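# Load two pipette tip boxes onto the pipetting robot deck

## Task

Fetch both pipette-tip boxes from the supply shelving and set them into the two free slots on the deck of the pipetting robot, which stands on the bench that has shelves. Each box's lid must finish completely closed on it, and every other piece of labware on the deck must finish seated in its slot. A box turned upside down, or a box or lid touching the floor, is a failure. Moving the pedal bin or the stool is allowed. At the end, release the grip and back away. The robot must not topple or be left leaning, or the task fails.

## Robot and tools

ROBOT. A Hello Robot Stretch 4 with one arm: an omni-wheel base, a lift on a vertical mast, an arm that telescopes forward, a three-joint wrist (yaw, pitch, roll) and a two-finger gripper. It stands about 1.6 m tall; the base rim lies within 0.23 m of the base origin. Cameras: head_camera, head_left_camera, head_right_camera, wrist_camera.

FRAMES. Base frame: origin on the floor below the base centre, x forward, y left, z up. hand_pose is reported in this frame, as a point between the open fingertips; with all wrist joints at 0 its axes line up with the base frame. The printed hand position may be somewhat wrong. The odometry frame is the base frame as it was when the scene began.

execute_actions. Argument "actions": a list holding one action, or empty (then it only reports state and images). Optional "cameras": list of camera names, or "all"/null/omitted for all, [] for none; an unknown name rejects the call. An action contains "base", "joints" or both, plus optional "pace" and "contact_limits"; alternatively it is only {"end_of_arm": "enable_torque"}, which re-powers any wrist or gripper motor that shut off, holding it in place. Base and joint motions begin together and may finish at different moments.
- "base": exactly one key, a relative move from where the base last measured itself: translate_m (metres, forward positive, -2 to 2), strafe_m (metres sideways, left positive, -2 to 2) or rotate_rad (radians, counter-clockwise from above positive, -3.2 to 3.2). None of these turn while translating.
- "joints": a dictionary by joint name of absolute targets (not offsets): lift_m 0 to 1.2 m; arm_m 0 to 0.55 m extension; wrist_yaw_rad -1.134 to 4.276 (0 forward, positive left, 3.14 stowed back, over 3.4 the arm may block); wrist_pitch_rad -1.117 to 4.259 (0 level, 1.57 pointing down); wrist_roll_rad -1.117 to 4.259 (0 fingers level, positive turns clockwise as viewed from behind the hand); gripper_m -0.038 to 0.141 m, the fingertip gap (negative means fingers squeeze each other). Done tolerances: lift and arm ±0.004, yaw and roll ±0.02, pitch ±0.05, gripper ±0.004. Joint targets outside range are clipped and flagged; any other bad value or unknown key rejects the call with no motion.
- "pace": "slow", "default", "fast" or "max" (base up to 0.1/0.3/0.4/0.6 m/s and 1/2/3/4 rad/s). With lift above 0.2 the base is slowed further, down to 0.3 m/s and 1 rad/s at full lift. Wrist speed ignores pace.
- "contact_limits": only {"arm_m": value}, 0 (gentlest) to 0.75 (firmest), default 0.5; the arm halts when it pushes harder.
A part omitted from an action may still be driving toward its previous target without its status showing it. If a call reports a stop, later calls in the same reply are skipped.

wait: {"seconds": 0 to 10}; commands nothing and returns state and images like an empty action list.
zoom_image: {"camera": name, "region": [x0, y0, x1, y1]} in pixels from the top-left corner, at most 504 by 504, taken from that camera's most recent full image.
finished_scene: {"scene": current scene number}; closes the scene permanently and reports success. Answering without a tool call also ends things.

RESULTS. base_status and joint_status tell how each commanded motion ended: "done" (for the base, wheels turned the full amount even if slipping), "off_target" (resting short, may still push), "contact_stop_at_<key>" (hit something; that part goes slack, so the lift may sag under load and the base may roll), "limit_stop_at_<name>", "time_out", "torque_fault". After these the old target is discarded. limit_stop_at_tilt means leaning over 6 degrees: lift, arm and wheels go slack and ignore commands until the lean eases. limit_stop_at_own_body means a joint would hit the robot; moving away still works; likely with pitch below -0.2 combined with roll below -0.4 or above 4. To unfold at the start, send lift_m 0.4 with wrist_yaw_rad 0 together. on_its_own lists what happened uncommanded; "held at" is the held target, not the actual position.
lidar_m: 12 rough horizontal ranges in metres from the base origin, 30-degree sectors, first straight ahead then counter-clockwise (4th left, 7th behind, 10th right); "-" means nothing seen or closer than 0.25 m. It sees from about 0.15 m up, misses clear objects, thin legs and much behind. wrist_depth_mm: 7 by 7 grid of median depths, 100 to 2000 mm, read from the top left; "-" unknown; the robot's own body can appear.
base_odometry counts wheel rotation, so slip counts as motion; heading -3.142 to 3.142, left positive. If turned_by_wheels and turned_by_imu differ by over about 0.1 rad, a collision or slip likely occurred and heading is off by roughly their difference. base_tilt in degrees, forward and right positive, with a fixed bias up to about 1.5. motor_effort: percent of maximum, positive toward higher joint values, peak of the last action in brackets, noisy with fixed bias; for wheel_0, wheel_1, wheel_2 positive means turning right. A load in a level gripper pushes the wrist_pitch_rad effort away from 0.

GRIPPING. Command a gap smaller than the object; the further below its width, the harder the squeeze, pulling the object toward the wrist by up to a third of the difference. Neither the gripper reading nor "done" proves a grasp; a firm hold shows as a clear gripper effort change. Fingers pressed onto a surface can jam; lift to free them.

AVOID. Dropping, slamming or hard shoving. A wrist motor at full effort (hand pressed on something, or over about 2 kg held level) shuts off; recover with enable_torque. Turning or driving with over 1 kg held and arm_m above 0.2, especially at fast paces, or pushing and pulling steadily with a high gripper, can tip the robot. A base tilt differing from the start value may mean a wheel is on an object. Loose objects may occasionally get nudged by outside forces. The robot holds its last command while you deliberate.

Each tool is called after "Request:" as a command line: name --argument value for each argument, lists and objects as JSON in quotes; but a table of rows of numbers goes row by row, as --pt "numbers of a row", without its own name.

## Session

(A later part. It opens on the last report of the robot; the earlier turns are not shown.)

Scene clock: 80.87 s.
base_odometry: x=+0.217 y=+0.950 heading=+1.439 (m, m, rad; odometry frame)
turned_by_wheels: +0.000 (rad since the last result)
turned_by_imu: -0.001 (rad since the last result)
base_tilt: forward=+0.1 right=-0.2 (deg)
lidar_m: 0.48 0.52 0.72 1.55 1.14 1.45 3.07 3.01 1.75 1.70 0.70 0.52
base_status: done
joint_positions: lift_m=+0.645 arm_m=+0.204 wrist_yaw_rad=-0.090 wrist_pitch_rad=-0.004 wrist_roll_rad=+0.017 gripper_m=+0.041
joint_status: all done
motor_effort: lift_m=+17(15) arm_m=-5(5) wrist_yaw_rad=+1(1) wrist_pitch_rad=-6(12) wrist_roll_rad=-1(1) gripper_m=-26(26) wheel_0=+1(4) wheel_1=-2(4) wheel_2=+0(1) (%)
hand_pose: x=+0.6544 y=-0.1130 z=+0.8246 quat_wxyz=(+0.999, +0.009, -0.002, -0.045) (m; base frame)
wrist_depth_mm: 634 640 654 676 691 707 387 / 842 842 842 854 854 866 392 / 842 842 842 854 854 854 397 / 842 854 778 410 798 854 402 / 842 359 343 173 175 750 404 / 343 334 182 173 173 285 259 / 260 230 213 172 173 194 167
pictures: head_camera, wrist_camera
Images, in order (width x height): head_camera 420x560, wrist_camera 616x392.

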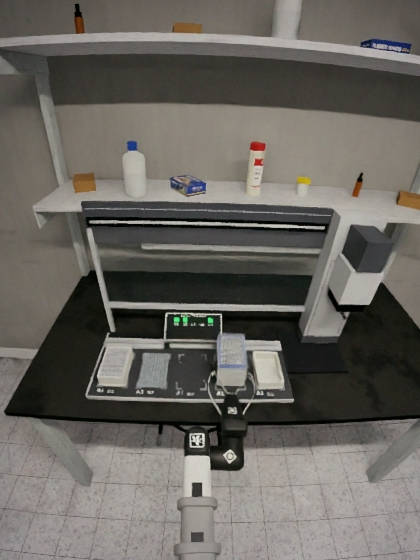

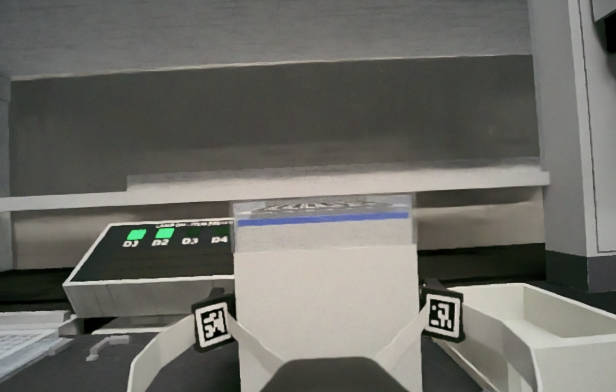

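Request:
execute_actions --actions '[{"base":{"translate_m":-0.007},"pace":"slow"}]' --cameras '["head_camera","wrist_camera"]'

Request:
zoom_image --camera "head_camera" --region '[190, 340, 280, 410]'

Scene clock: 83.90 s.
base_odometry: x=+0.216 y=+0.943 heading=+1.439 (m, m, rad; odometry frame)
turned_by_wheels: +0.000 (rad since the last result)
turned_by_imu: -0.001 (rad since the last result)
base_tilt: forward=+0.1 right=-0.2 (deg)
lidar_m: 0.49 0.52 0.73 1.54 1.14 1.46 3.05 2.98 1.75 1.70 0.69 0.53
base_status: done
joint_positions: lift_m=+0.645 arm_m=+0.204 wrist_yaw_rad=-0.090 wrist_pitch_rad=-0.004 wrist_roll_rad=+0.017 gripper_m=+0.041
joint_status: not commanded
motor_effort: lift_m=+17(17) arm_m=-5(5) wrist_yaw_rad=+2(3) wrist_pitch_rad=-6(6) wrist_roll_rad=-1(1) gripper_m=-26(26) wheel_0=+0(1) wheel_1=-3(4) wheel_2=+0(4) (%)
hand_pose: x=+0.6543 y=-0.1130 z=+0.8246 quat_wxyz=(+0.999, +0.009, -0.002, -0.045) (m; base frame)
wrist_depth_mm: 634 640 661 676 691 699 387 / 854 854 854 866 866 866 392 / 854 854 854 854 854 866 397 / 854 842 788 415 798 854 402 / 842 364 347 173 175 750 404 / 351 336 182 173 173 286 259 / 262 229 213 172 172 194 175
pictures: head_camera, wrist_camera
Images, in order (width x height): head_camera 420x560, wrist_camera 616x392.

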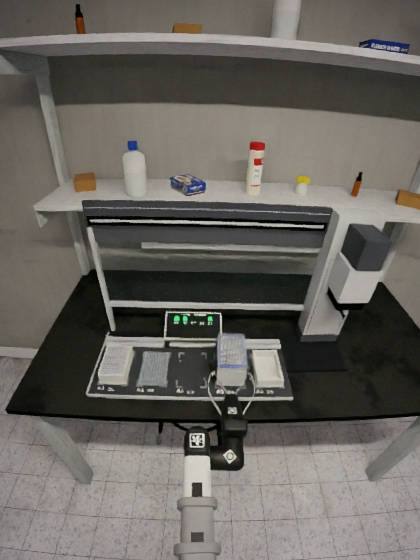

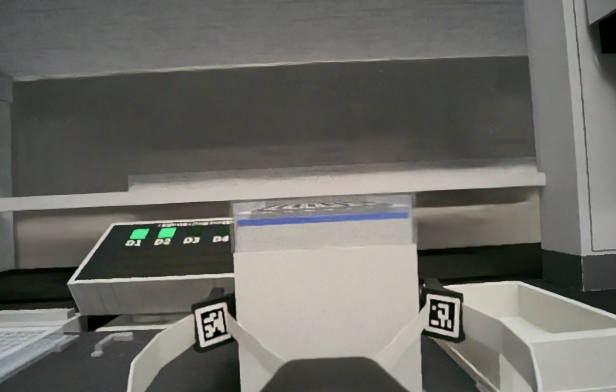

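Region (190, 340, 280, 410) of head_camera's 420x560 image, scaled by 5.600, with more detail than that image has.

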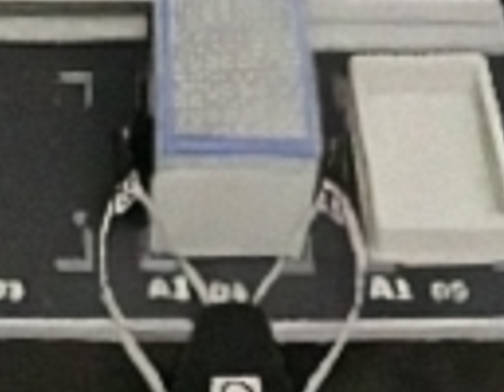

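Request:
execute_actions --actions '[{"base":{"rotate_rad":-0.004},"pace":"slow"}]' --cameras '["head_camera","wrist_camera"]'

Request:
zoom_image --camera "wrist_camera" --region '[50, 280, 250, 392]'

Request:
zoom_image --camera "wrist_camera" --region '[400, 270, 616, 392]'

Scene clock: 92.13 s.
base_odometry: x=+0.215 y=+0.943 heading=+1.435 (m, m, rad; odometry frame)
turned_by_wheels: -0.004 (rad since the last result)
turned_by_imu: -0.004 (rad since the last result)
base_tilt: forward=+0.1 right=-0.2 (deg)
lidar_m: 0.49 0.54 0.75 1.55 1.14 1.45 3.06 2.98 1.76 1.70 0.69 0.53
base_status: done
joint_positions: lift_m=+0.645 arm_m=+0.204 wrist_yaw_rad=-0.089 wrist_pitch_rad=-0.004 wrist_roll_rad=+0.017 gripper_m=+0.041
joint_status: not commanded
motor_effort: lift_m=+17(17) arm_m=-5(5) wrist_yaw_rad=-1(3) wrist_pitch_rad=-6(7) wrist_roll_rad=-2(2) gripper_m=-26(26) wheel_0=+1(2) wheel_1=+0(2) wheel_2=+0(4) (%)
hand_pose: x=+0.6544 y=-0.1127 z=+0.8246 quat_wxyz=(+0.999, +0.009, -0.002, -0.044) (m; base frame)
wrist_depth_mm: 634 640 661 676 691 707 384 / 842 842 854 866 866 866 389 / 842 854 854 866 866 866 397 / 842 842 788 415 798 866 399 / 842 364 347 173 175 750 402 / 355 338 182 173 173 285 258 / 262 230 212 173 173 190 175
pictures: head_camera, wrist_camera
Images, in order (width x height): head_camera 420x560, wrist_camera 616x392.

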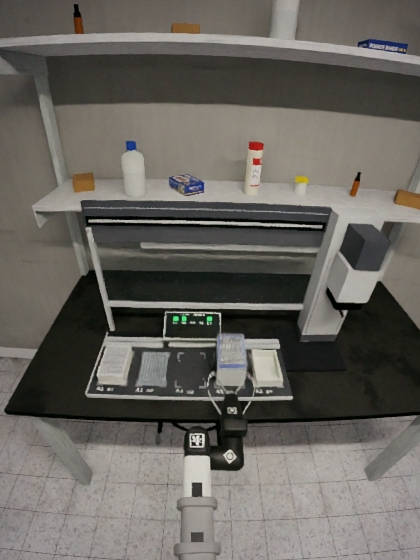

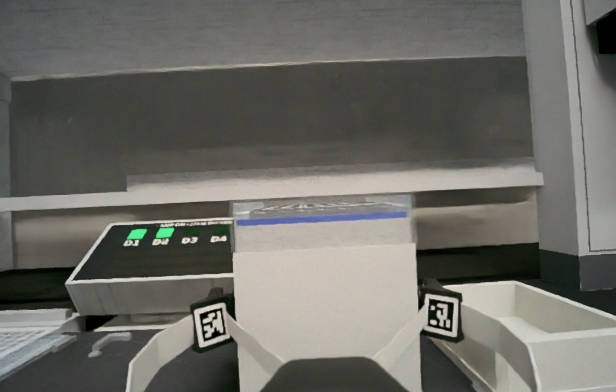

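Region (50, 280, 250, 392) of wrist_camera's 616x392 image, scaled by 2.520; it fills the top 282 rows of this view, and the rest is white.

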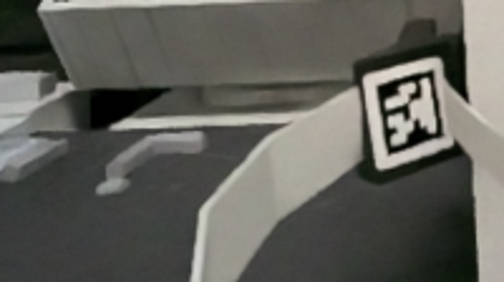

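Region (400, 270, 616, 392) of wrist_camera's 616x392 image, scaled by 2.333; it fills the top 285 rows of this view, and the rest is white.

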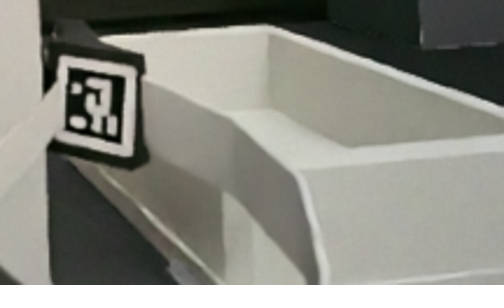

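Request:
execute_actions --actions '[{"base":{"rotate_rad":0.003},"joints":{"gripper_m":0.062,"lift_m":0.65},"pace":"slow"}]' --cameras '["head_camera","wrist_camera"]'

Request:
zoom_image --camera "head_camera" --region '[190, 340, 280, 410]'

Scene clock: 97.73 s.
base_odometry: x=+0.215 y=+0.943 heading=+1.438 (m, m, rad; odometry frame)
turned_by_wheels: +0.003 (rad since the last result)
turned_by_imu: +0.002 (rad since the last result)
base_tilt: forward=+0.1 right=-0.2 (deg)
lidar_m: 0.49 0.52 0.73 1.56 1.11 1.43 3.05 3.00 1.74 1.70 0.71 0.51
base_status: done
joint_positions: lift_m=+0.650 arm_m=+0.204 wrist_yaw_rad=-0.090 wrist_pitch_rad=-0.003 wrist_roll_rad=+0.017 gripper_m=+0.062
joint_status: all done
motor_effort: lift_m=+24(23) arm_m=-5(5) wrist_yaw_rad=+0(1) wrist_pitch_rad=-10(10) wrist_roll_rad=-1(1) gripper_m=-14(27) wheel_0=+0(0) wheel_1=-2(2) wheel_2=-2(3) (%)
hand_pose: x=+0.6543 y=-0.1130 z=+0.8287 quat_wxyz=(+0.999, +0.009, -0.002, -0.045) (m; base frame)
wrist_depth_mm: 627 634 654 668 691 699 384 / 842 854 854 866 866 866 392 / 854 854 866 854 854 866 397 / 854 854 798 418 809 854 402 / 854 370 349 181 183 768 404 / 347 342 190 180 180 291 270 / 267 240 221 179 179 198 175
pictures: head_camera, wrist_camera
Images, in order (width x height): head_camera 420x560, wrist_camera 616x392.

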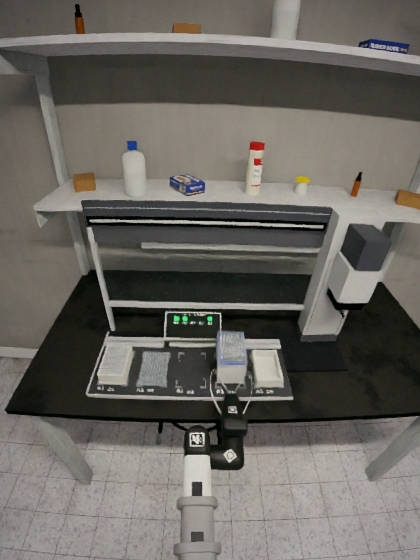

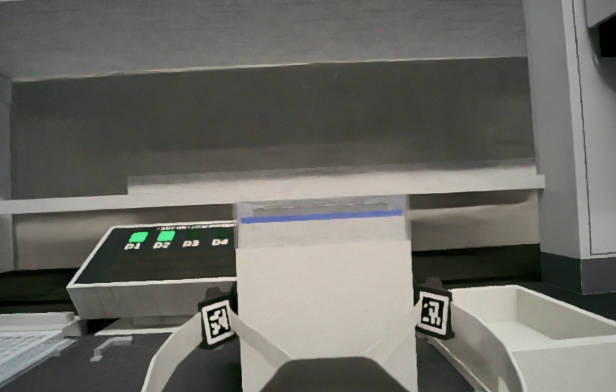

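Region (190, 340, 280, 410) of head_camera's 420x560 image, scaled by 5.600, with more detail than that image has.

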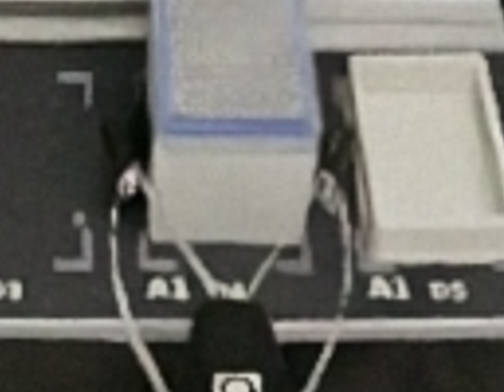

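Request:
execute_actions --actions '[{"base":{"strafe_m":-0.004},"joints":{"wrist_yaw_rad":-0.075,"arm_m":0.195},"pace":"slow"}]' --cameras '[]'

Request:
execute_actions --actions '[{"joints":{"lift_m":0.643},"pace":"slow"}]' --cameras '["head_camera","wrist_camera"]'

Request:
zoom_image --camera "head_camera" --region '[190, 340, 280, 410]'

Scene clock: 102.13 s.
base_odometry: x=+0.219 y=+0.942 heading=+1.438 (m, m, rad; odometry frame)
turned_by_wheels: +0.000 (rad since the last result)
turned_by_imu: -0.001 (rad since the last result)
base_tilt: forward=+0.1 right=-0.3 (deg)
lidar_m: 0.48 0.52 0.72 1.55 1.15 1.42 3.07 2.99 1.74 1.70 0.70 0.52
base_status: done
joint_positions: lift_m=+0.650 arm_m=+0.196 wrist_yaw_rad=-0.075 wrist_pitch_rad=-0.003 wrist_roll_rad=+0.017 gripper_m=+0.062
joint_status: all done
motor_effort: lift_m=+24(24) arm_m=-5(6) wrist_yaw_rad=+0(4) wrist_pitch_rad=-11(11) wrist_roll_rad=-2(1) gripper_m=-16(15) wheel_0=+2(5) wheel_1=-2(5) wheel_2=+0(3) (%)
hand_pose: x=+0.6480 y=-0.1088 z=+0.8286 quat_wxyz=(+0.999, +0.009, -0.002, -0.037) (m; base frame)
wrist_depth_mm: 634 634 647 676 691 691 389 / 866 866 866 866 866 866 394 / 854 866 866 866 866 866 399 / 854 866 798 421 798 854 404 / 854 377 357 181 183 759 410 / 462 345 189 180 181 297 271 / 271 239 220 179 179 191 180
pictures: none
No camera images: the call's "cameras" was empty. Leave "cameras" out to get every camera's image.

Scene clock: 102.80 s.
base_odometry: x=+0.219 y=+0.942 heading=+1.438 (m, m, rad; odometry frame)
turned_by_wheels: +0.000 (rad since the last result)
turned_by_imu: +0.000 (rad since the last result)
base_tilt: forward=+0.1 right=-0.2 (deg)
lidar_m: 0.49 0.54 0.73 1.55 1.14 1.44 3.05 2.97 1.75 1.69 0.71 0.54
base_status: not commanded
joint_positions: lift_m=+0.643 arm_m=+0.196 wrist_yaw_rad=-0.076 wrist_pitch_rad=-0.006 wrist_roll_rad=+0.017 gripper_m=+0.062
joint_status: all done
motor_effort: lift_m=+16(22) arm_m=-4(5) wrist_yaw_rad=+4(3) wrist_pitch_rad=-1(11) wrist_roll_rad=-1(1) gripper_m=-14(15) wheel_0=+2(2) wheel_1=-2(2) wheel_2=+0(0) (%)
hand_pose: x=+0.6476 y=-0.1091 z=+0.8232 quat_wxyz=(+0.999, +0.009, -0.003, -0.038) (m; base frame)
wrist_depth_mm: 634 640 661 676 691 699 389 / 866 866 866 878 866 866 394 / 866 866 866 866 866 866 399 / 866 866 809 427 809 866 407 / 866 373 353 180 182 759 407 / 351 347 189 179 180 289 256 / 260 230 212 179 179 189 180
pictures: head_camera, wrist_camera
Images, in order (width x height): head_camera 420x560, wrist_camera 616x392.

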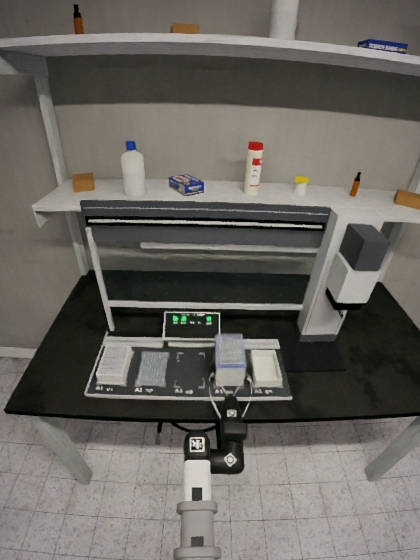

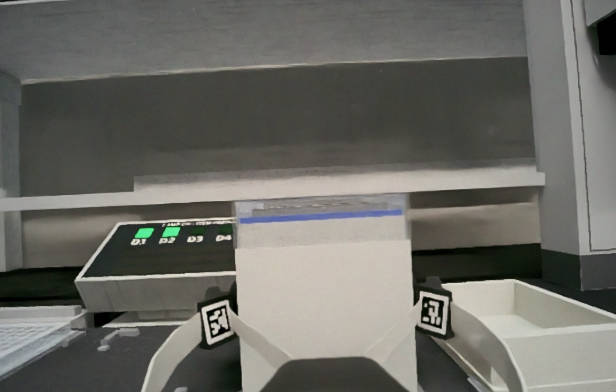

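Region (190, 340, 280, 410) of head_camera's 420x560 image, scaled by 5.600, with more detail than that image has.

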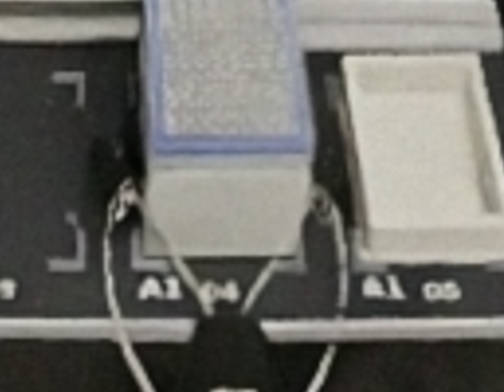

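Request:
execute_actions --actions '[{"base":{"translate_m":-0.003},"pace":"slow"}]' --cameras '["head_camera","wrist_camera"]'

Request:
zoom_image --camera "head_camera" --region '[190, 340, 280, 410]'

Scene clock: 108.27 s.
base_odometry: x=+0.219 y=+0.939 heading=+1.438 (m, m, rad; odometry frame)
turned_by_wheels: +0.000 (rad since the last result)
turned_by_imu: -0.001 (rad since the last result)
base_tilt: forward=+0.1 right=-0.2 (deg)
lidar_m: 0.49 0.51 0.74 1.56 1.15 1.48 3.05 2.98 1.72 1.68 0.70 0.50
base_status: done
joint_positions: lift_m=+0.643 arm_m=+0.196 wrist_yaw_rad=-0.075 wrist_pitch_rad=-0.003 wrist_roll_rad=+0.017 gripper_m=+0.062
joint_status: not commanded
motor_effort: lift_m=+17(17) arm_m=-4(4) wrist_yaw_rad=+1(3) wrist_pitch_rad=-9(9) wrist_roll_rad=-1(1) gripper_m=-17(15) wheel_0=+0(2) wheel_1=-2(2) wheel_2=+2(2) (%)
hand_pose: x=+0.6478 y=-0.1087 z=+0.8224 quat_wxyz=(+0.999, +0.009, -0.002, -0.037) (m; base frame)
wrist_depth_mm: 640 647 668 683 691 707 389 / 854 866 866 866 878 878 394 / 866 878 866 866 866 878 399 / 866 866 798 427 809 866 404 / 866 370 351 180 182 732 410 / 349 351 190 180 181 287 256 / 254 241 207 180 180 188 183
pictures: head_camera, wrist_camera
Images, in order (width x height): head_camera 420x560, wrist_camera 616x392.

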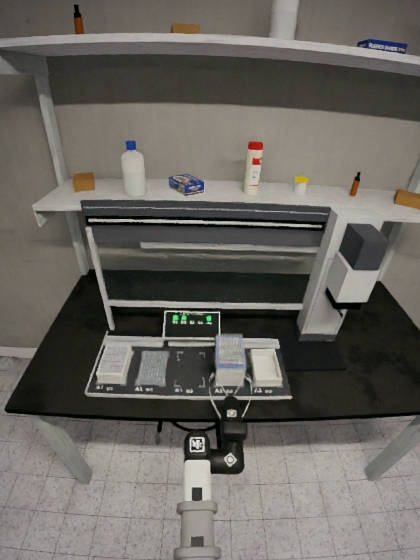

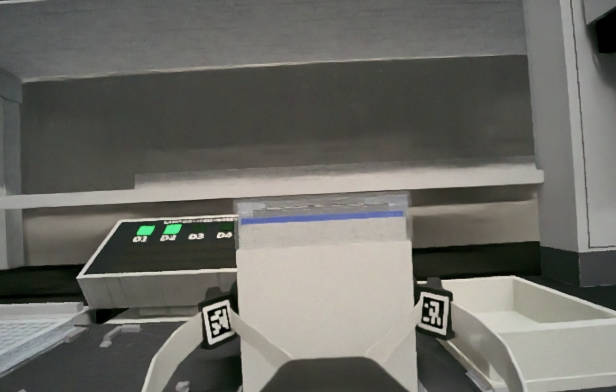

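Region (190, 340, 280, 410) of head_camera's 420x560 image, scaled by 5.600, with more detail than that image has.

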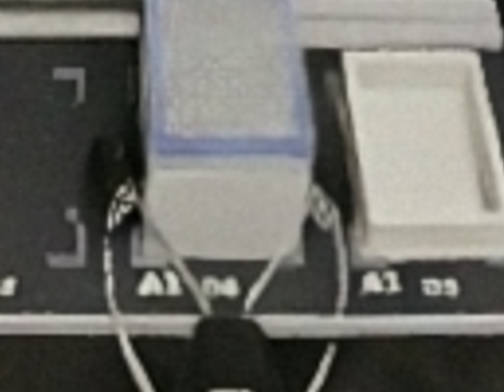

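Dropped in.

Request:
execute_actions --actions '[{"joints":{"lift_m":0.638},"pace":"slow"}]' --cameras '["wrist_camera"]'

Scene clock: 110.97 s.
base_odometry: x=+0.219 y=+0.939 heading=+1.438 (m, m, rad; odometry frame)
turned_by_wheels: +0.000 (rad since the last result)
turned_by_imu: +0.000 (rad since the last result)
base_tilt: forward=+0.1 right=-0.2 (deg)
lidar_m: 0.49 0.54 0.74 1.56 1.13 1.46 3.05 3.00 1.74 1.69 0.69 0.54
base_status: not commanded
joint_positions: lift_m=+0.638 arm_m=+0.196 wrist_yaw_rad=-0.075 wrist_pitch_rad=-0.007 wrist_roll_rad=+0.017 gripper_m=+0.062
joint_status: all done
motor_effort: lift_m=+16(17) arm_m=-4(4) wrist_yaw_rad=+1(0) wrist_pitch_rad=+1(8) wrist_roll_rad=-1(1) gripper_m=-14(16) wheel_0=+0(0) wheel_1=-2(2) wheel_2=+2(2) (%)
hand_pose: x=+0.6477 y=-0.1087 z=+0.8185 quat_wxyz=(+0.999, +0.009, -0.004, -0.037) (m; base frame)
wrist_depth_mm: 640 647 661 683 699 707 389 / 854 878 878 866 866 878 394 / 854 866 854 866 866 866 399 / 866 866 436 427 809 866 404 / 854 368 347 181 183 741 407 / 349 353 190 180 180 287 257 / 250 236 203 179 180 186 182
pictures: wrist_camera
Images, in order (width x height): wrist_camera 616x392.

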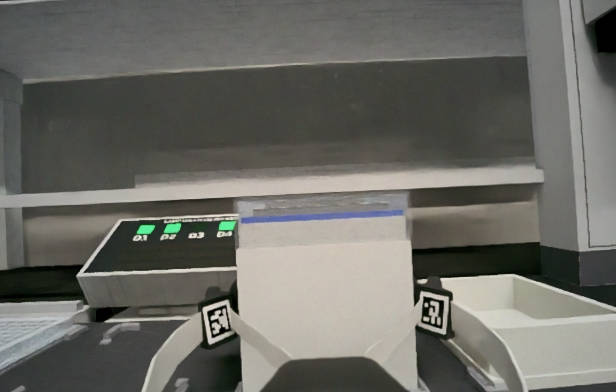

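Request:
execute_actions --actions '[{"joints":{"gripper_m":0.092,"arm_m":0.188},"pace":"slow"}]' --cameras '["wrist_camera"]'

Request:
execute_actions --actions '[{"joints":{"arm_m":0.0},"base":{"translate_m":-0.45}}]' --cameras '["head_camera","wrist_camera"]'

Request:
execute_actions --actions '[{"joints":{"lift_m":0.385,"gripper_m":0.141},"base":{"rotate_rad":-1.57}}]' --cameras '[]'

Request:
execute_actions --actions '[{"joints":{"arm_m":0.2},"base":{"translate_m":0.9},"pace":"fast"}]' --cameras '["head_camera","wrist_camera"]'

Scene clock: 115.43 s.
base_odometry: x=+0.219 y=+0.939 heading=+1.438 (m, m, rad; odometry frame)
turned_by_wheels: +0.000 (rad since the last result)
turned_by_imu: -0.001 (rad since the last result)
base_tilt: forward=+0.1 right=-0.2 (deg)
lidar_m: 0.49 0.52 0.76 1.57 1.15 1.47 3.06 3.00 1.76 1.69 0.70 0.54
base_status: not commanded
joint_positions: lift_m=+0.638 arm_m=+0.189 wrist_yaw_rad=-0.075 wrist_pitch_rad=-0.005 wrist_roll_rad=+0.017 gripper_m=+0.092
joint_status: all done
motor_effort: lift_m=+17(17) arm_m=-5(6) wrist_yaw_rad=+0(1) wrist_pitch_rad=-3(3) wrist_roll_rad=-1(1) gripper_m=-2(16) wheel_0=+0(1) wheel_1=-2(2) wheel_2=+1(2) (%)
hand_pose: x=+0.6410 y=-0.1087 z=+0.8179 quat_wxyz=(+0.999, +0.009, -0.003, -0.037) (m; base frame)
wrist_depth_mm: 647 654 668 683 699 707 392 / 854 878 878 878 878 878 394 / 878 866 878 878 878 866 399 / 866 878 433 436 820 878 404 / 866 373 353 187 190 715 407 / 357 355 193 187 188 215 243 / 246 234 199 159 186 189 190
pictures: wrist_camera
Images, in order (width x height): wrist_camera 616x392.

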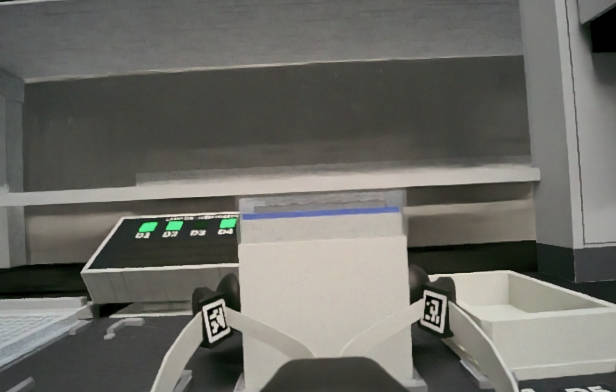

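Scene clock: 118.40 s.
base_odometry: x=+0.159 y=+0.493 heading=+1.437 (m, m, rad; odometry frame)
turned_by_wheels: +0.000 (rad since the last result)
turned_by_imu: -0.001 (rad since the last result)
base_tilt: forward=+0.1 right=-0.2 (deg)
lidar_m: 0.94 0.98 1.64 0.99 1.01 1.45 2.59 2.68 1.71 1.66 2.25 0.97
base_status: done
joint_positions: lift_m=+0.638 arm_m=+0.001 wrist_yaw_rad=-0.075 wrist_pitch_rad=-0.005 wrist_roll_rad=+0.017 gripper_m=+0.092
joint_status: all done
motor_effort: lift_m=+17(17) arm_m=-5(5) wrist_yaw_rad=+1(1) wrist_pitch_rad=-5(5) wrist_roll_rad=-1(1) gripper_m=-2(1) wheel_0=+0(5) wheel_1=-1(7) wheel_2=+0(4) (%)
hand_pose: x=+0.4529 y=-0.1088 z=+0.8177 quat_wxyz=(+0.999, +0.009, -0.003, -0.038) (m; base frame)
wrist_depth_mm: 1537 1576 1537 1537 1537 1537 1537 / 1537 1499 1078 1078 1025 1499 1576 / 1537 1537 1537 1537 1060 1499 1537 / 1537 1537 1537 1464 1098 1499 1499 / 1537 820 820 788 788 768 768 / 759 1430 214 976 768 1397 1499 / 1499 1499 1499 159 1499 1397 1499
pictures: head_camera, wrist_camera
Images, in order (width x height): head_camera 420x560, wrist_camera 616x392.

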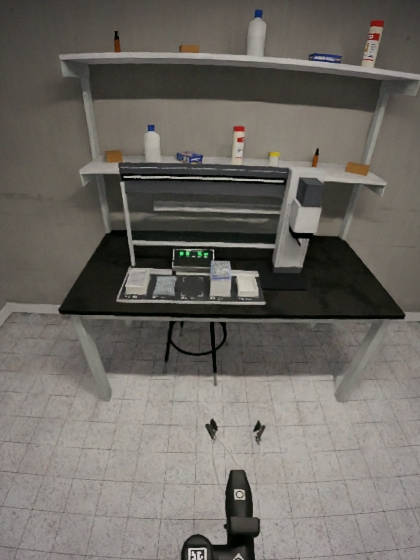

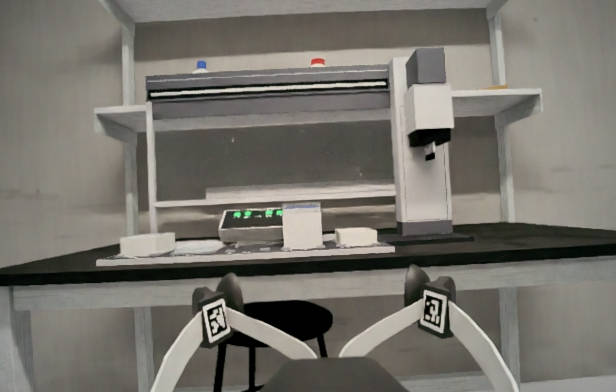

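Scene clock: 120.53 s.
base_odometry: x=+0.159 y=+0.493 heading=-0.132 (m, m, rad; odometry frame)
turned_by_wheels: -1.570 (rad since the last result)
turned_by_imu: -1.563 (rad since the last result)
base_tilt: forward=+0.0 right=-0.2 (deg)
lidar_m: 1.66 1.31 0.96 0.94 0.99 1.64 1.01 1.03 1.46 2.56 2.69 1.70
base_status: done
joint_positions: lift_m=+0.385 arm_m=+0.001 wrist_yaw_rad=-0.075 wrist_pitch_rad=-0.005 wrist_roll_rad=+0.017 gripper_m=+0.141
joint_status: all done
motor_effort: lift_m=+17(16) arm_m=-5(5) wrist_yaw_rad=+0(0) wrist_pitch_rad=-5(5) wrist_roll_rad=-2(1) gripper_m=+1(1) wheel_0=+0(7) wheel_1=+2(8) wheel_2=+1(6) (%)
hand_pose: x=+0.4530 y=-0.1088 z=+0.5648 quat_wxyz=(+0.999, +0.009, -0.003, -0.037) (m; base frame)
wrist_depth_mm: 1921 1983 1661 1661 1618 1983 1921 / 1983 1983 1921 1921 1921 1921 1983 / 1983 1921 1808 1921 1708 1983 1921 / 1983 1921 1921 1921 1921 1983 1983 / 1921 1983 1863 1921 1808 1921 1921 / 1921 1921 217 1863 1618 198 1921 / 1576 1499 1464 150 1366 1336 1366
pictures: none
No camera images: the call's "cameras" was empty. Leave "cameras" out to get every camera's image.

Scene clock: 124.13 s.
base_odometry: x=+1.051 y=+0.375 heading=-0.132 (m, m, rad; odometry frame)
turned_by_wheels: +0.000 (rad since the last result)
turned_by_imu: +0.000 (rad since the last result)
base_tilt: forward=+0.1 right=-0.2 (deg)
lidar_m: 0.76 0.79 1.75 0.93 0.96 1.36 1.90 2.00 2.67 2.57 1.72 0.79
base_status: done
joint_positions: lift_m=+0.385 arm_m=+0.199 wrist_yaw_rad=-0.075 wrist_pitch_rad=-0.005 wrist_roll_rad=+0.017 gripper_m=+0.141
joint_status: all done
motor_effort: lift_m=+17(18) arm_m=+5(6) wrist_yaw_rad=+2(2) wrist_pitch_rad=-5(5) wrist_roll_rad=-1(1) gripper_m=+0(0) wheel_0=-1(10) wheel_1=+0(6) wheel_2=+1(7) (%)
hand_pose: x=+0.6511 y=-0.1087 z=+0.5647 quat_wxyz=(+0.999, +0.009, -0.003, -0.037) (m; base frame)
wrist_depth_mm: 477 640 699 715 732 741 707 / 469 699 809 809 809 798 723 / 469 691 820 809 809 798 732 / 466 676 809 809 798 798 741 / 459 609 508 525 597 549 508 / 349 349 217 345 343 198 342 / 445 603 809 151 788 788 759
pictures: head_camera, wrist_camera
Images, in order (width x height): head_camera 420x560, wrist_camera 616x392.

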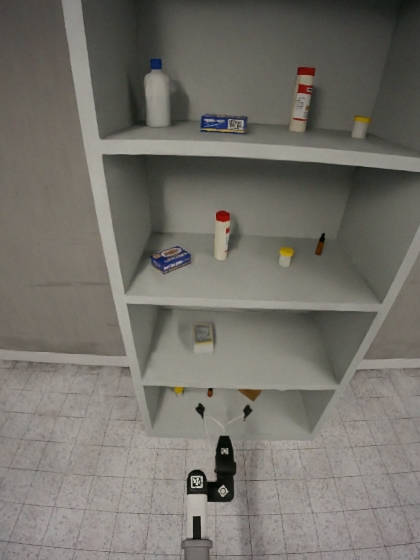

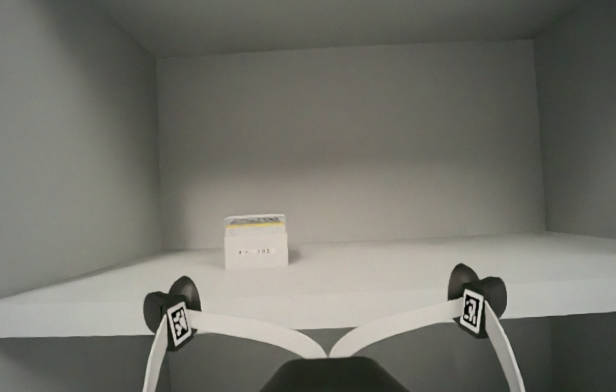

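Request:
execute_actions --actions '[{"joints":{"lift_m":0.435,"wrist_yaw_rad":-0.02,"wrist_pitch_rad":0.2},"base":{"strafe_m":0.067}}]' --cameras '[]'

Request:
execute_actions --actions '[{"base":{"translate_m":0.24}}]' --cameras '["head_camera","wrist_camera"]'

Scene clock: 129.03 s.
base_odometry: x=+1.060 y=+0.441 heading=-0.132 (m, m, rad; odometry frame)
turned_by_wheels: +0.000 (rad since the last result)
turned_by_imu: +0.000 (rad since the last result)
base_tilt: forward=+0.1 right=-0.2 (deg)
lidar_m: 0.76 1.30 1.68 0.85 0.90 1.26 1.93 2.01 2.74 2.64 1.69 0.78
base_status: done
joint_positions: lift_m=+0.435 arm_m=+0.199 wrist_yaw_rad=-0.020 wrist_pitch_rad=+0.202 wrist_roll_rad=+0.017 gripper_m=+0.141
joint_status: all done
motor_effort: lift_m=+22(24) arm_m=+5(5) wrist_yaw_rad=+1(2) wrist_pitch_rad=-4(5) wrist_roll_rad=-1(1) gripper_m=+1(1) wheel_0=+1(7) wheel_1=+0(8) wheel_2=+0(0) (%)
hand_pose: x=+0.6508 y=-0.0931 z=+0.5552 quat_wxyz=(+0.995, +0.010, +0.101, -0.011) (m; base frame)
wrist_depth_mm: 345 496 750 741 732 723 715 / 347 496 778 759 750 750 732 / 353 488 788 788 778 759 759 / 366 484 683 508 615 580 544 / 375 389 377 362 351 345 342 / 647 397 216 866 842 198 820 / 931 436 809 151 854 854 831
pictures: none
No camera images: the call's "cameras" was empty. Leave "cameras" out to get every camera's image.

Scene clock: 131.27 s.
base_odometry: x=+1.298 y=+0.409 heading=-0.132 (m, m, rad; odometry frame)
turned_by_wheels: +0.000 (rad since the last result)
turned_by_imu: +0.000 (rad since the last result)
base_tilt: forward=+0.1 right=-0.2 (deg)
lidar_m: 0.52 0.56 1.51 0.87 0.92 1.25 2.18 2.26 2.74 2.66 0.72 0.55
base_status: done
joint_positions: lift_m=+0.435 arm_m=+0.199 wrist_yaw_rad=-0.020 wrist_pitch_rad=+0.201 wrist_roll_rad=+0.017 gripper_m=+0.141
joint_status: not commanded
motor_effort: lift_m=+22(23) arm_m=+5(5) wrist_yaw_rad=+1(3) wrist_pitch_rad=-2(4) wrist_roll_rad=-1(1) gripper_m=+3(3) wheel_0=+1(5) wheel_1=+2(7) wheel_2=+0(9) (%)
hand_pose: x=+0.6508 y=-0.0932 z=+0.5554 quat_wxyz=(+0.995, +0.010, +0.100, -0.011) (m; base frame)
wrist_depth_mm: 329 473 525 517 512 504 496 / 329 473 539 530 525 512 508 / 327 462 554 549 539 530 521 / 324 462 564 336 544 539 535 / 322 387 379 268 298 338 329 / 267 248 216 251 244 198 231 / 205 195 194 150 186 180 182
pictures: head_camera, wrist_camera
Images, in order (width x height): head_camera 420x560, wrist_camera 616x392.

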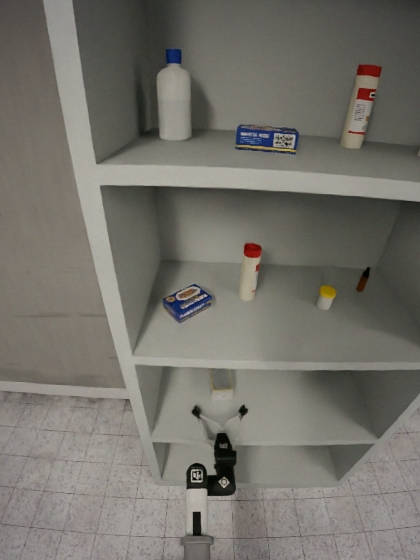

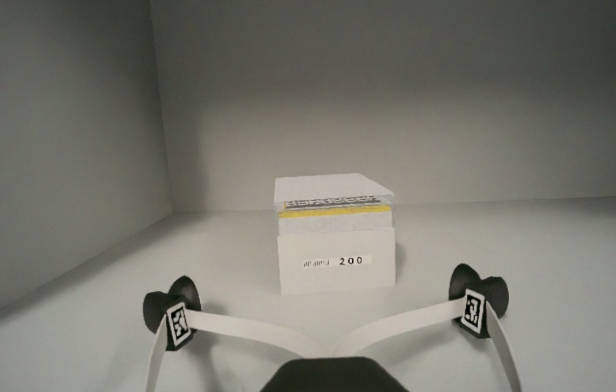

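Request:
execute_actions --actions '[{"joints":{"lift_m":0.44,"wrist_yaw_rad":0.04,"arm_m":0.24},"base":{"strafe_m":-0.02},"pace":"slow"}]' --cameras '["wrist_camera"]'

Request:
execute_actions --actions '[{"joints":{"arm_m":0.272},"pace":"slow"}]' --cameras '["wrist_camera"]'

Scene clock: 135.90 s.
base_odometry: x=+1.295 y=+0.390 heading=-0.132 (m, m, rad; odometry frame)
turned_by_wheels: +0.000 (rad since the last result)
turned_by_imu: -0.001 (rad since the last result)
base_tilt: forward=+0.0 right=-0.2 (deg)
lidar_m: 0.52 0.57 1.48 0.93 0.90 1.32 2.16 2.26 2.70 2.65 0.73 0.52
base_status: done
joint_positions: lift_m=+0.440 arm_m=+0.239 wrist_yaw_rad=+0.040 wrist_pitch_rad=+0.202 wrist_roll_rad=+0.017 gripper_m=+0.141
joint_status: all done
motor_effort: lift_m=+23(21) arm_m=+5(5) wrist_yaw_rad=+1(9) wrist_pitch_rad=-3(4) wrist_roll_rad=-1(1) gripper_m=-1(1) wheel_0=+0(4) wheel_1=-3(6) wheel_2=-1(3) (%)
hand_pose: x=+0.6958 y=-0.0761 z=+0.5601 quat_wxyz=(+0.995, +0.007, +0.101, +0.019) (m; base frame)
wrist_depth_mm: 322 449 492 477 462 449 439 / 320 445 504 488 477 462 449 / 320 442 521 504 488 477 462 / 319 439 535 508 500 484 477 / 317 392 392 224 227 347 338 / 277 256 216 229 227 198 239 / 211 203 201 151 193 186 189
pictures: wrist_camera
Images, in order (width x height): wrist_camera 616x392.

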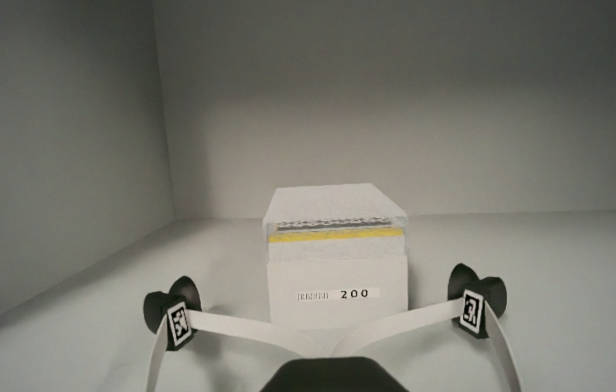

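Scene clock: 137.30 s.
base_odometry: x=+1.295 y=+0.390 heading=-0.132 (m, m, rad; odometry frame)
turned_by_wheels: +0.000 (rad since the last result)
turned_by_imu: +0.000 (rad since the last result)
base_tilt: forward=+0.1 right=-0.2 (deg)
lidar_m: 0.52 0.57 1.51 0.91 0.93 1.33 2.17 2.25 2.72 2.66 0.73 0.54
base_status: not commanded
joint_positions: lift_m=+0.440 arm_m=+0.271 wrist_yaw_rad=+0.040 wrist_pitch_rad=+0.202 wrist_roll_rad=+0.017 gripper_m=+0.141
joint_status: all done
motor_effort: lift_m=+23(23) arm_m=+5(6) wrist_yaw_rad=+1(3) wrist_pitch_rad=-4(3) wrist_roll_rad=-1(1) gripper_m=+1(1) wheel_0=+0(0) wheel_1=-3(3) wheel_2=+0(1) (%)
hand_pose: x=+0.7278 y=-0.0761 z=+0.5601 quat_wxyz=(+0.995, +0.007, +0.101, +0.019) (m; base frame)
wrist_depth_mm: 320 442 459 445 433 421 413 / 319 442 473 459 445 433 424 / 319 442 488 473 459 442 433 / 317 439 504 480 469 455 445 / 314 389 389 194 199 347 338 / 277 256 211 194 193 198 239 / 211 202 201 151 193 186 189
pictures: wrist_camera
Images, in order (width x height): wrist_camera 616x392.

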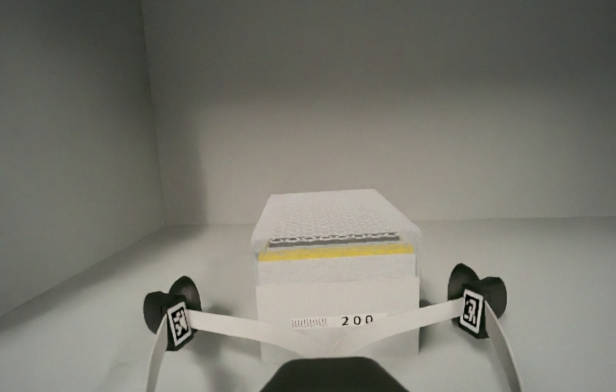

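Request:
execute_actions --actions '[{"joints":{"arm_m":0.277,"gripper_m":0.058},"base":{"strafe_m":-0.005}}]' --cameras '["wrist_camera"]'

Request:
execute_actions --actions '[{"joints":{"lift_m":0.48},"pace":"slow"}]' --cameras '["wrist_camera"]'

Scene clock: 141.87 s.
base_odometry: x=+1.295 y=+0.385 heading=-0.132 (m, m, rad; odometry frame)
turned_by_wheels: +0.000 (rad since the last result)
turned_by_imu: -0.001 (rad since the last result)
base_tilt: forward=+0.1 right=-0.2 (deg)
lidar_m: 0.52 0.55 1.49 0.91 0.91 1.31 2.15 2.25 2.70 2.66 0.74 0.53
base_status: done
joint_positions: lift_m=+0.440 arm_m=+0.276 wrist_yaw_rad=+0.040 wrist_pitch_rad=+0.203 wrist_roll_rad=+0.017 gripper_m=+0.058
joint_status: all done
motor_effort: lift_m=+23(23) arm_m=+5(5) wrist_yaw_rad=+2(2) wrist_pitch_rad=-7(7) wrist_roll_rad=-1(1) gripper_m=-17(17) wheel_0=-1(5) wheel_1=+1(9) wheel_2=-1(0) (%)
hand_pose: x=+0.7328 y=-0.0761 z=+0.5599 quat_wxyz=(+0.995, +0.007, +0.101, +0.019) (m; base frame)
wrist_depth_mm: 325 452 455 442 430 418 410 / 325 452 466 452 439 430 418 / 324 449 484 462 452 439 430 / 322 445 496 473 462 452 439 / 320 394 359 186 216 345 336 / 274 270 188 180 181 239 237 / 210 193 186 184 184 179 187
pictures: wrist_camera
Images, in order (width x height): wrist_camera 616x392.

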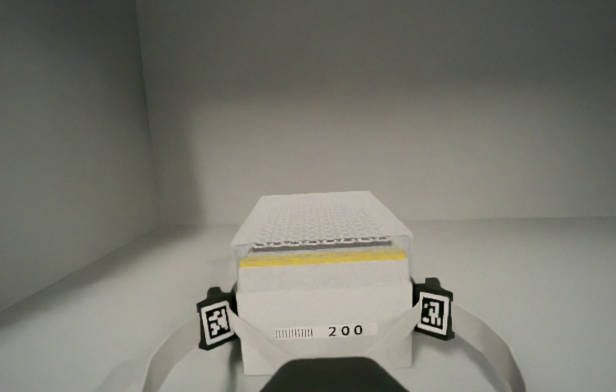

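Scene clock: 143.03 s.
base_odometry: x=+1.295 y=+0.385 heading=-0.132 (m, m, rad; odometry frame)
turned_by_wheels: +0.000 (rad since the last result)
turned_by_imu: +0.000 (rad since the last result)
base_tilt: forward=+0.1 right=-0.2 (deg)
lidar_m: 0.52 0.56 1.52 0.92 0.92 1.34 2.16 2.24 2.69 2.65 0.72 0.53
base_status: not commanded
joint_positions: lift_m=+0.480 arm_m=+0.276 wrist_yaw_rad=+0.040 wrist_pitch_rad=+0.204 wrist_roll_rad=+0.017 gripper_m=+0.058
joint_status: all done
motor_effort: lift_m=+23(24) arm_m=+5(5) wrist_yaw_rad=+2(1) wrist_pitch_rad=-9(9) wrist_roll_rad=-1(1) gripper_m=-18(18) wheel_0=+0(0) wheel_1=+1(1) wheel_2=+0(0) (%)
hand_pose: x=+0.7328 y=-0.0761 z=+0.5996 quat_wxyz=(+0.995, +0.007, +0.102, +0.019) (m; base frame)
wrist_depth_mm: 325 452 452 439 427 415 407 / 325 449 466 455 442 430 418 / 324 449 480 466 452 439 430 / 322 445 496 473 466 452 439 / 320 439 473 187 209 455 439 / 315 355 188 181 181 315 312 / 277 256 240 183 186 236 247
pictures: wrist_camera
Images, in order (width x height): wrist_camera 616x392.

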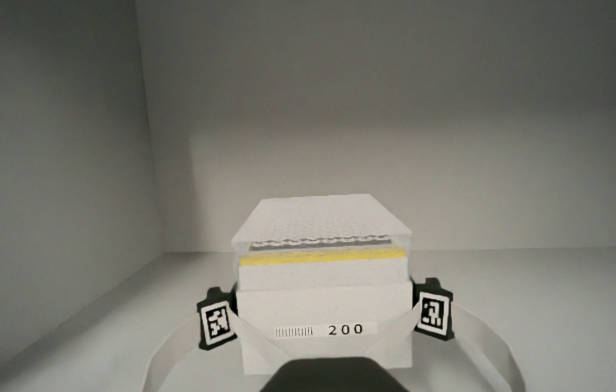

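Request:
execute_actions --actions '[{"joints":{"arm_m":0.0,"wrist_yaw_rad":-0.08},"base":{"translate_m":-1.263}}]' --cameras '[]'

Request:
execute_actions --actions '[{"joints":{"lift_m":0.705},"base":{"rotate_rad":1.57},"pace":"slow"}]' --cameras '[]'

Request:
execute_actions --actions '[{"base":{"translate_m":0.408},"joints":{"arm_m":0.03}}]' --cameras '["head_camera","wrist_camera"]'

Scene clock: 151.93 s.
base_odometry: x=+0.043 y=+0.551 heading=-0.132 (m, m, rad; odometry frame)
turned_by_wheels: +0.000 (rad since the last result)
turned_by_imu: -0.001 (rad since the last result)
base_tilt: forward=+0.1 right=-0.1 (deg)
lidar_m: 1.78 1.29 0.95 0.90 0.95 1.54 0.89 0.89 1.29 2.62 2.74 1.83
base_status: done
joint_positions: lift_m=+0.480 arm_m=+0.001 wrist_yaw_rad=-0.080 wrist_pitch_rad=+0.204 wrist_roll_rad=+0.017 gripper_m=+0.058
joint_status: all done
motor_effort: lift_m=+22(24) arm_m=-5(5) wrist_yaw_rad=+1(9) wrist_pitch_rad=-9(10) wrist_roll_rad=-1(1) gripper_m=-16(18) wheel_0=+0(6) wheel_1=-1(6) wheel_2=-2(6) (%)
hand_pose: x=+0.4464 y=-0.1097 z=+0.5997 quat_wxyz=(+0.994, +0.013, +0.101, -0.041) (m; base frame)
wrist_depth_mm: 1921 1983 1921 1921 1921 1921 1921 / 1983 1983 1983 1983 1983 1983 - / - - 1983 1983 1983 - - / - - - - - - - / - - 1921 187 210 1983 1921 / 1576 1537 189 181 181 1336 1336 / 1182 1098 1025 184 186 1008 1060
pictures: none
No camera images: the call's "cameras" was empty. Leave "cameras" out to get every camera's image.

Scene clock: 154.80 s.
base_odometry: x=+0.043 y=+0.551 heading=+1.437 (m, m, rad; odometry frame)
turned_by_wheels: +1.570 (rad since the last result)
turned_by_imu: +1.562 (rad since the last result)
base_tilt: forward=+0.0 right=-0.2 (deg)
lidar_m: 0.51 0.96 1.52 0.85 0.89 1.29 2.62 2.73 1.85 1.80 1.29 0.95
base_status: done
joint_positions: lift_m=+0.705 arm_m=+0.001 wrist_yaw_rad=-0.080 wrist_pitch_rad=+0.204 wrist_roll_rad=+0.017 gripper_m=+0.058
joint_status: all done
motor_effort: lift_m=+23(22) arm_m=-5(5) wrist_yaw_rad=+0(3) wrist_pitch_rad=-10(9) wrist_roll_rad=-1(1) gripper_m=-17(16) wheel_0=-1(7) wheel_1=-2(6) wheel_2=-1(4) (%)
hand_pose: x=+0.4465 y=-0.1097 z=+0.8245 quat_wxyz=(+0.994, +0.013, +0.101, -0.041) (m; base frame)
wrist_depth_mm: 1336 1336 960 976 960 854 1160 / 1397 1397 1397 1430 1430 960 1430 / 1430 1430 1430 1025 1464 991 1464 / 1464 1008 798 798 768 768 759 / 741 750 750 187 209 1576 1576 / 1537 1618 188 181 181 1537 1576 / 1499 1464 1366 184 186 1336 1430
pictures: none
No camera images: the call's "cameras" was empty. Leave "cameras" out to get every camera's image.

Scene clock: 157.63 s.
base_odometry: x=+0.097 y=+0.956 heading=+1.437 (m, m, rad; odometry frame)
turned_by_wheels: +0.000 (rad since the last result)
turned_by_imu: -0.001 (rad since the last result)
base_tilt: forward=+0.1 right=-0.2 (deg)
lidar_m: 0.50 0.53 1.47 1.44 1.03 1.26 3.05 3.10 1.89 1.83 0.69 0.54
base_status: done
joint_positions: lift_m=+0.705 arm_m=+0.029 wrist_yaw_rad=-0.080 wrist_pitch_rad=+0.204 wrist_roll_rad=+0.017 gripper_m=+0.058
joint_status: all done
motor_effort: lift_m=+23(24) arm_m=+5(5) wrist_yaw_rad=+0(2) wrist_pitch_rad=-10(10) wrist_roll_rad=-1(1) gripper_m=-17(16) wheel_0=+0(6) wheel_1=+0(6) wheel_2=+1(6) (%)
hand_pose: x=+0.4746 y=-0.1097 z=+0.8246 quat_wxyz=(+0.994, +0.013, +0.101, -0.041) (m; base frame)
wrist_depth_mm: 831 960 960 960 960 960 544 / 976 976 976 976 991 991 554 / 991 1008 1008 946 1008 1025 564 / 1025 878 809 530 355 484 564 / 377 430 433 187 209 366 368 / 330 325 188 181 181 312 307 / 272 265 267 183 186 270 272
pictures: head_camera, wrist_camera
Images, in order (width x height): head_camera 420x560, wrist_camera 616x392.

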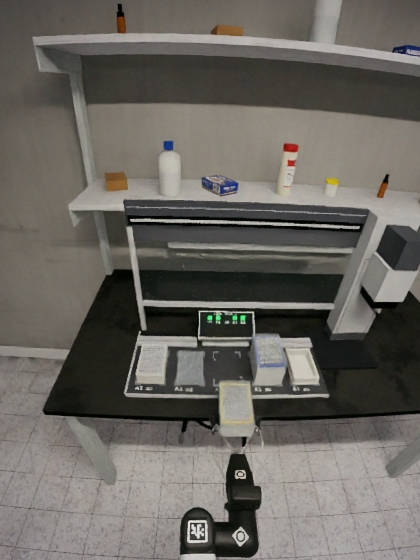

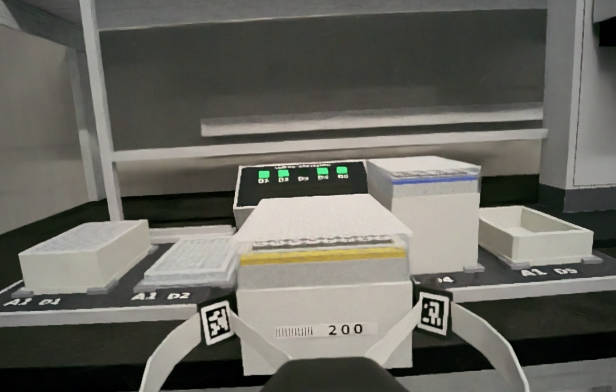

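Request:
execute_actions --actions '[{"joints":{"arm_m":0.16,"wrist_yaw_rad":-0.07,"lift_m":0.697},"pace":"slow"}]' --cameras '["head_camera","wrist_camera"]'

Request:
zoom_image --camera "head_camera" --region '[180, 335, 290, 420]'

Scene clock: 163.33 s.
base_odometry: x=+0.097 y=+0.956 heading=+1.437 (m, m, rad; odometry frame)
turned_by_wheels: +0.000 (rad since the last result)
turned_by_imu: -0.001 (rad since the last result)
base_tilt: forward=+0.1 right=-0.1 (deg)
lidar_m: 0.48 0.50 1.47 1.43 1.04 1.23 3.04 3.12 1.88 1.83 0.71 0.54
base_status: not commanded
joint_positions: lift_m=+0.697 arm_m=+0.159 wrist_yaw_rad=-0.070 wrist_pitch_rad=+0.204 wrist_roll_rad=+0.017 gripper_m=+0.058
joint_status: all done
motor_effort: lift_m=+17(22) arm_m=+5(5) wrist_yaw_rad=+1(3) wrist_pitch_rad=-10(10) wrist_roll_rad=-1(1) gripper_m=-17(18) wheel_0=+0(0) wheel_1=+1(0) wheel_2=+0(0) (%)
hand_pose: x=+0.6057 y=-0.1070 z=+0.8170 quat_wxyz=(+0.994, +0.012, +0.101, -0.036) (m; base frame)
wrist_depth_mm: 820 831 831 831 831 842 842 / 854 854 866 854 866 854 854 / 866 878 820 891 878 878 891 / 891 904 668 415 340 230 222 / 330 407 387 187 209 224 224 / 271 306 189 181 181 229 231 / 235 220 207 183 186 204 217
pictures: head_camera, wrist_camera
Images, in order (width x height): head_camera 420x560, wrist_camera 616x392.

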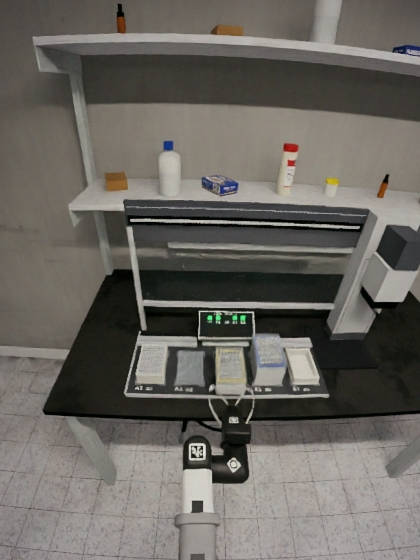

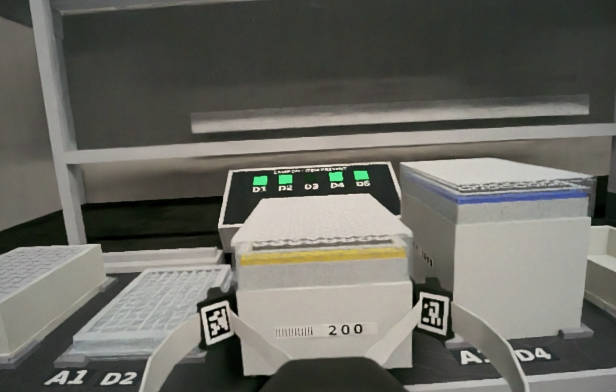

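Region (180, 335, 290, 420) of head_camera's 420x560 image, scaled by 4.582, with more detail than that image has; it fills the top 389 rows of this view, and the rest is white.

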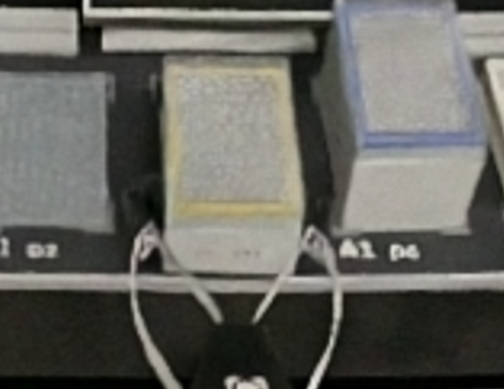

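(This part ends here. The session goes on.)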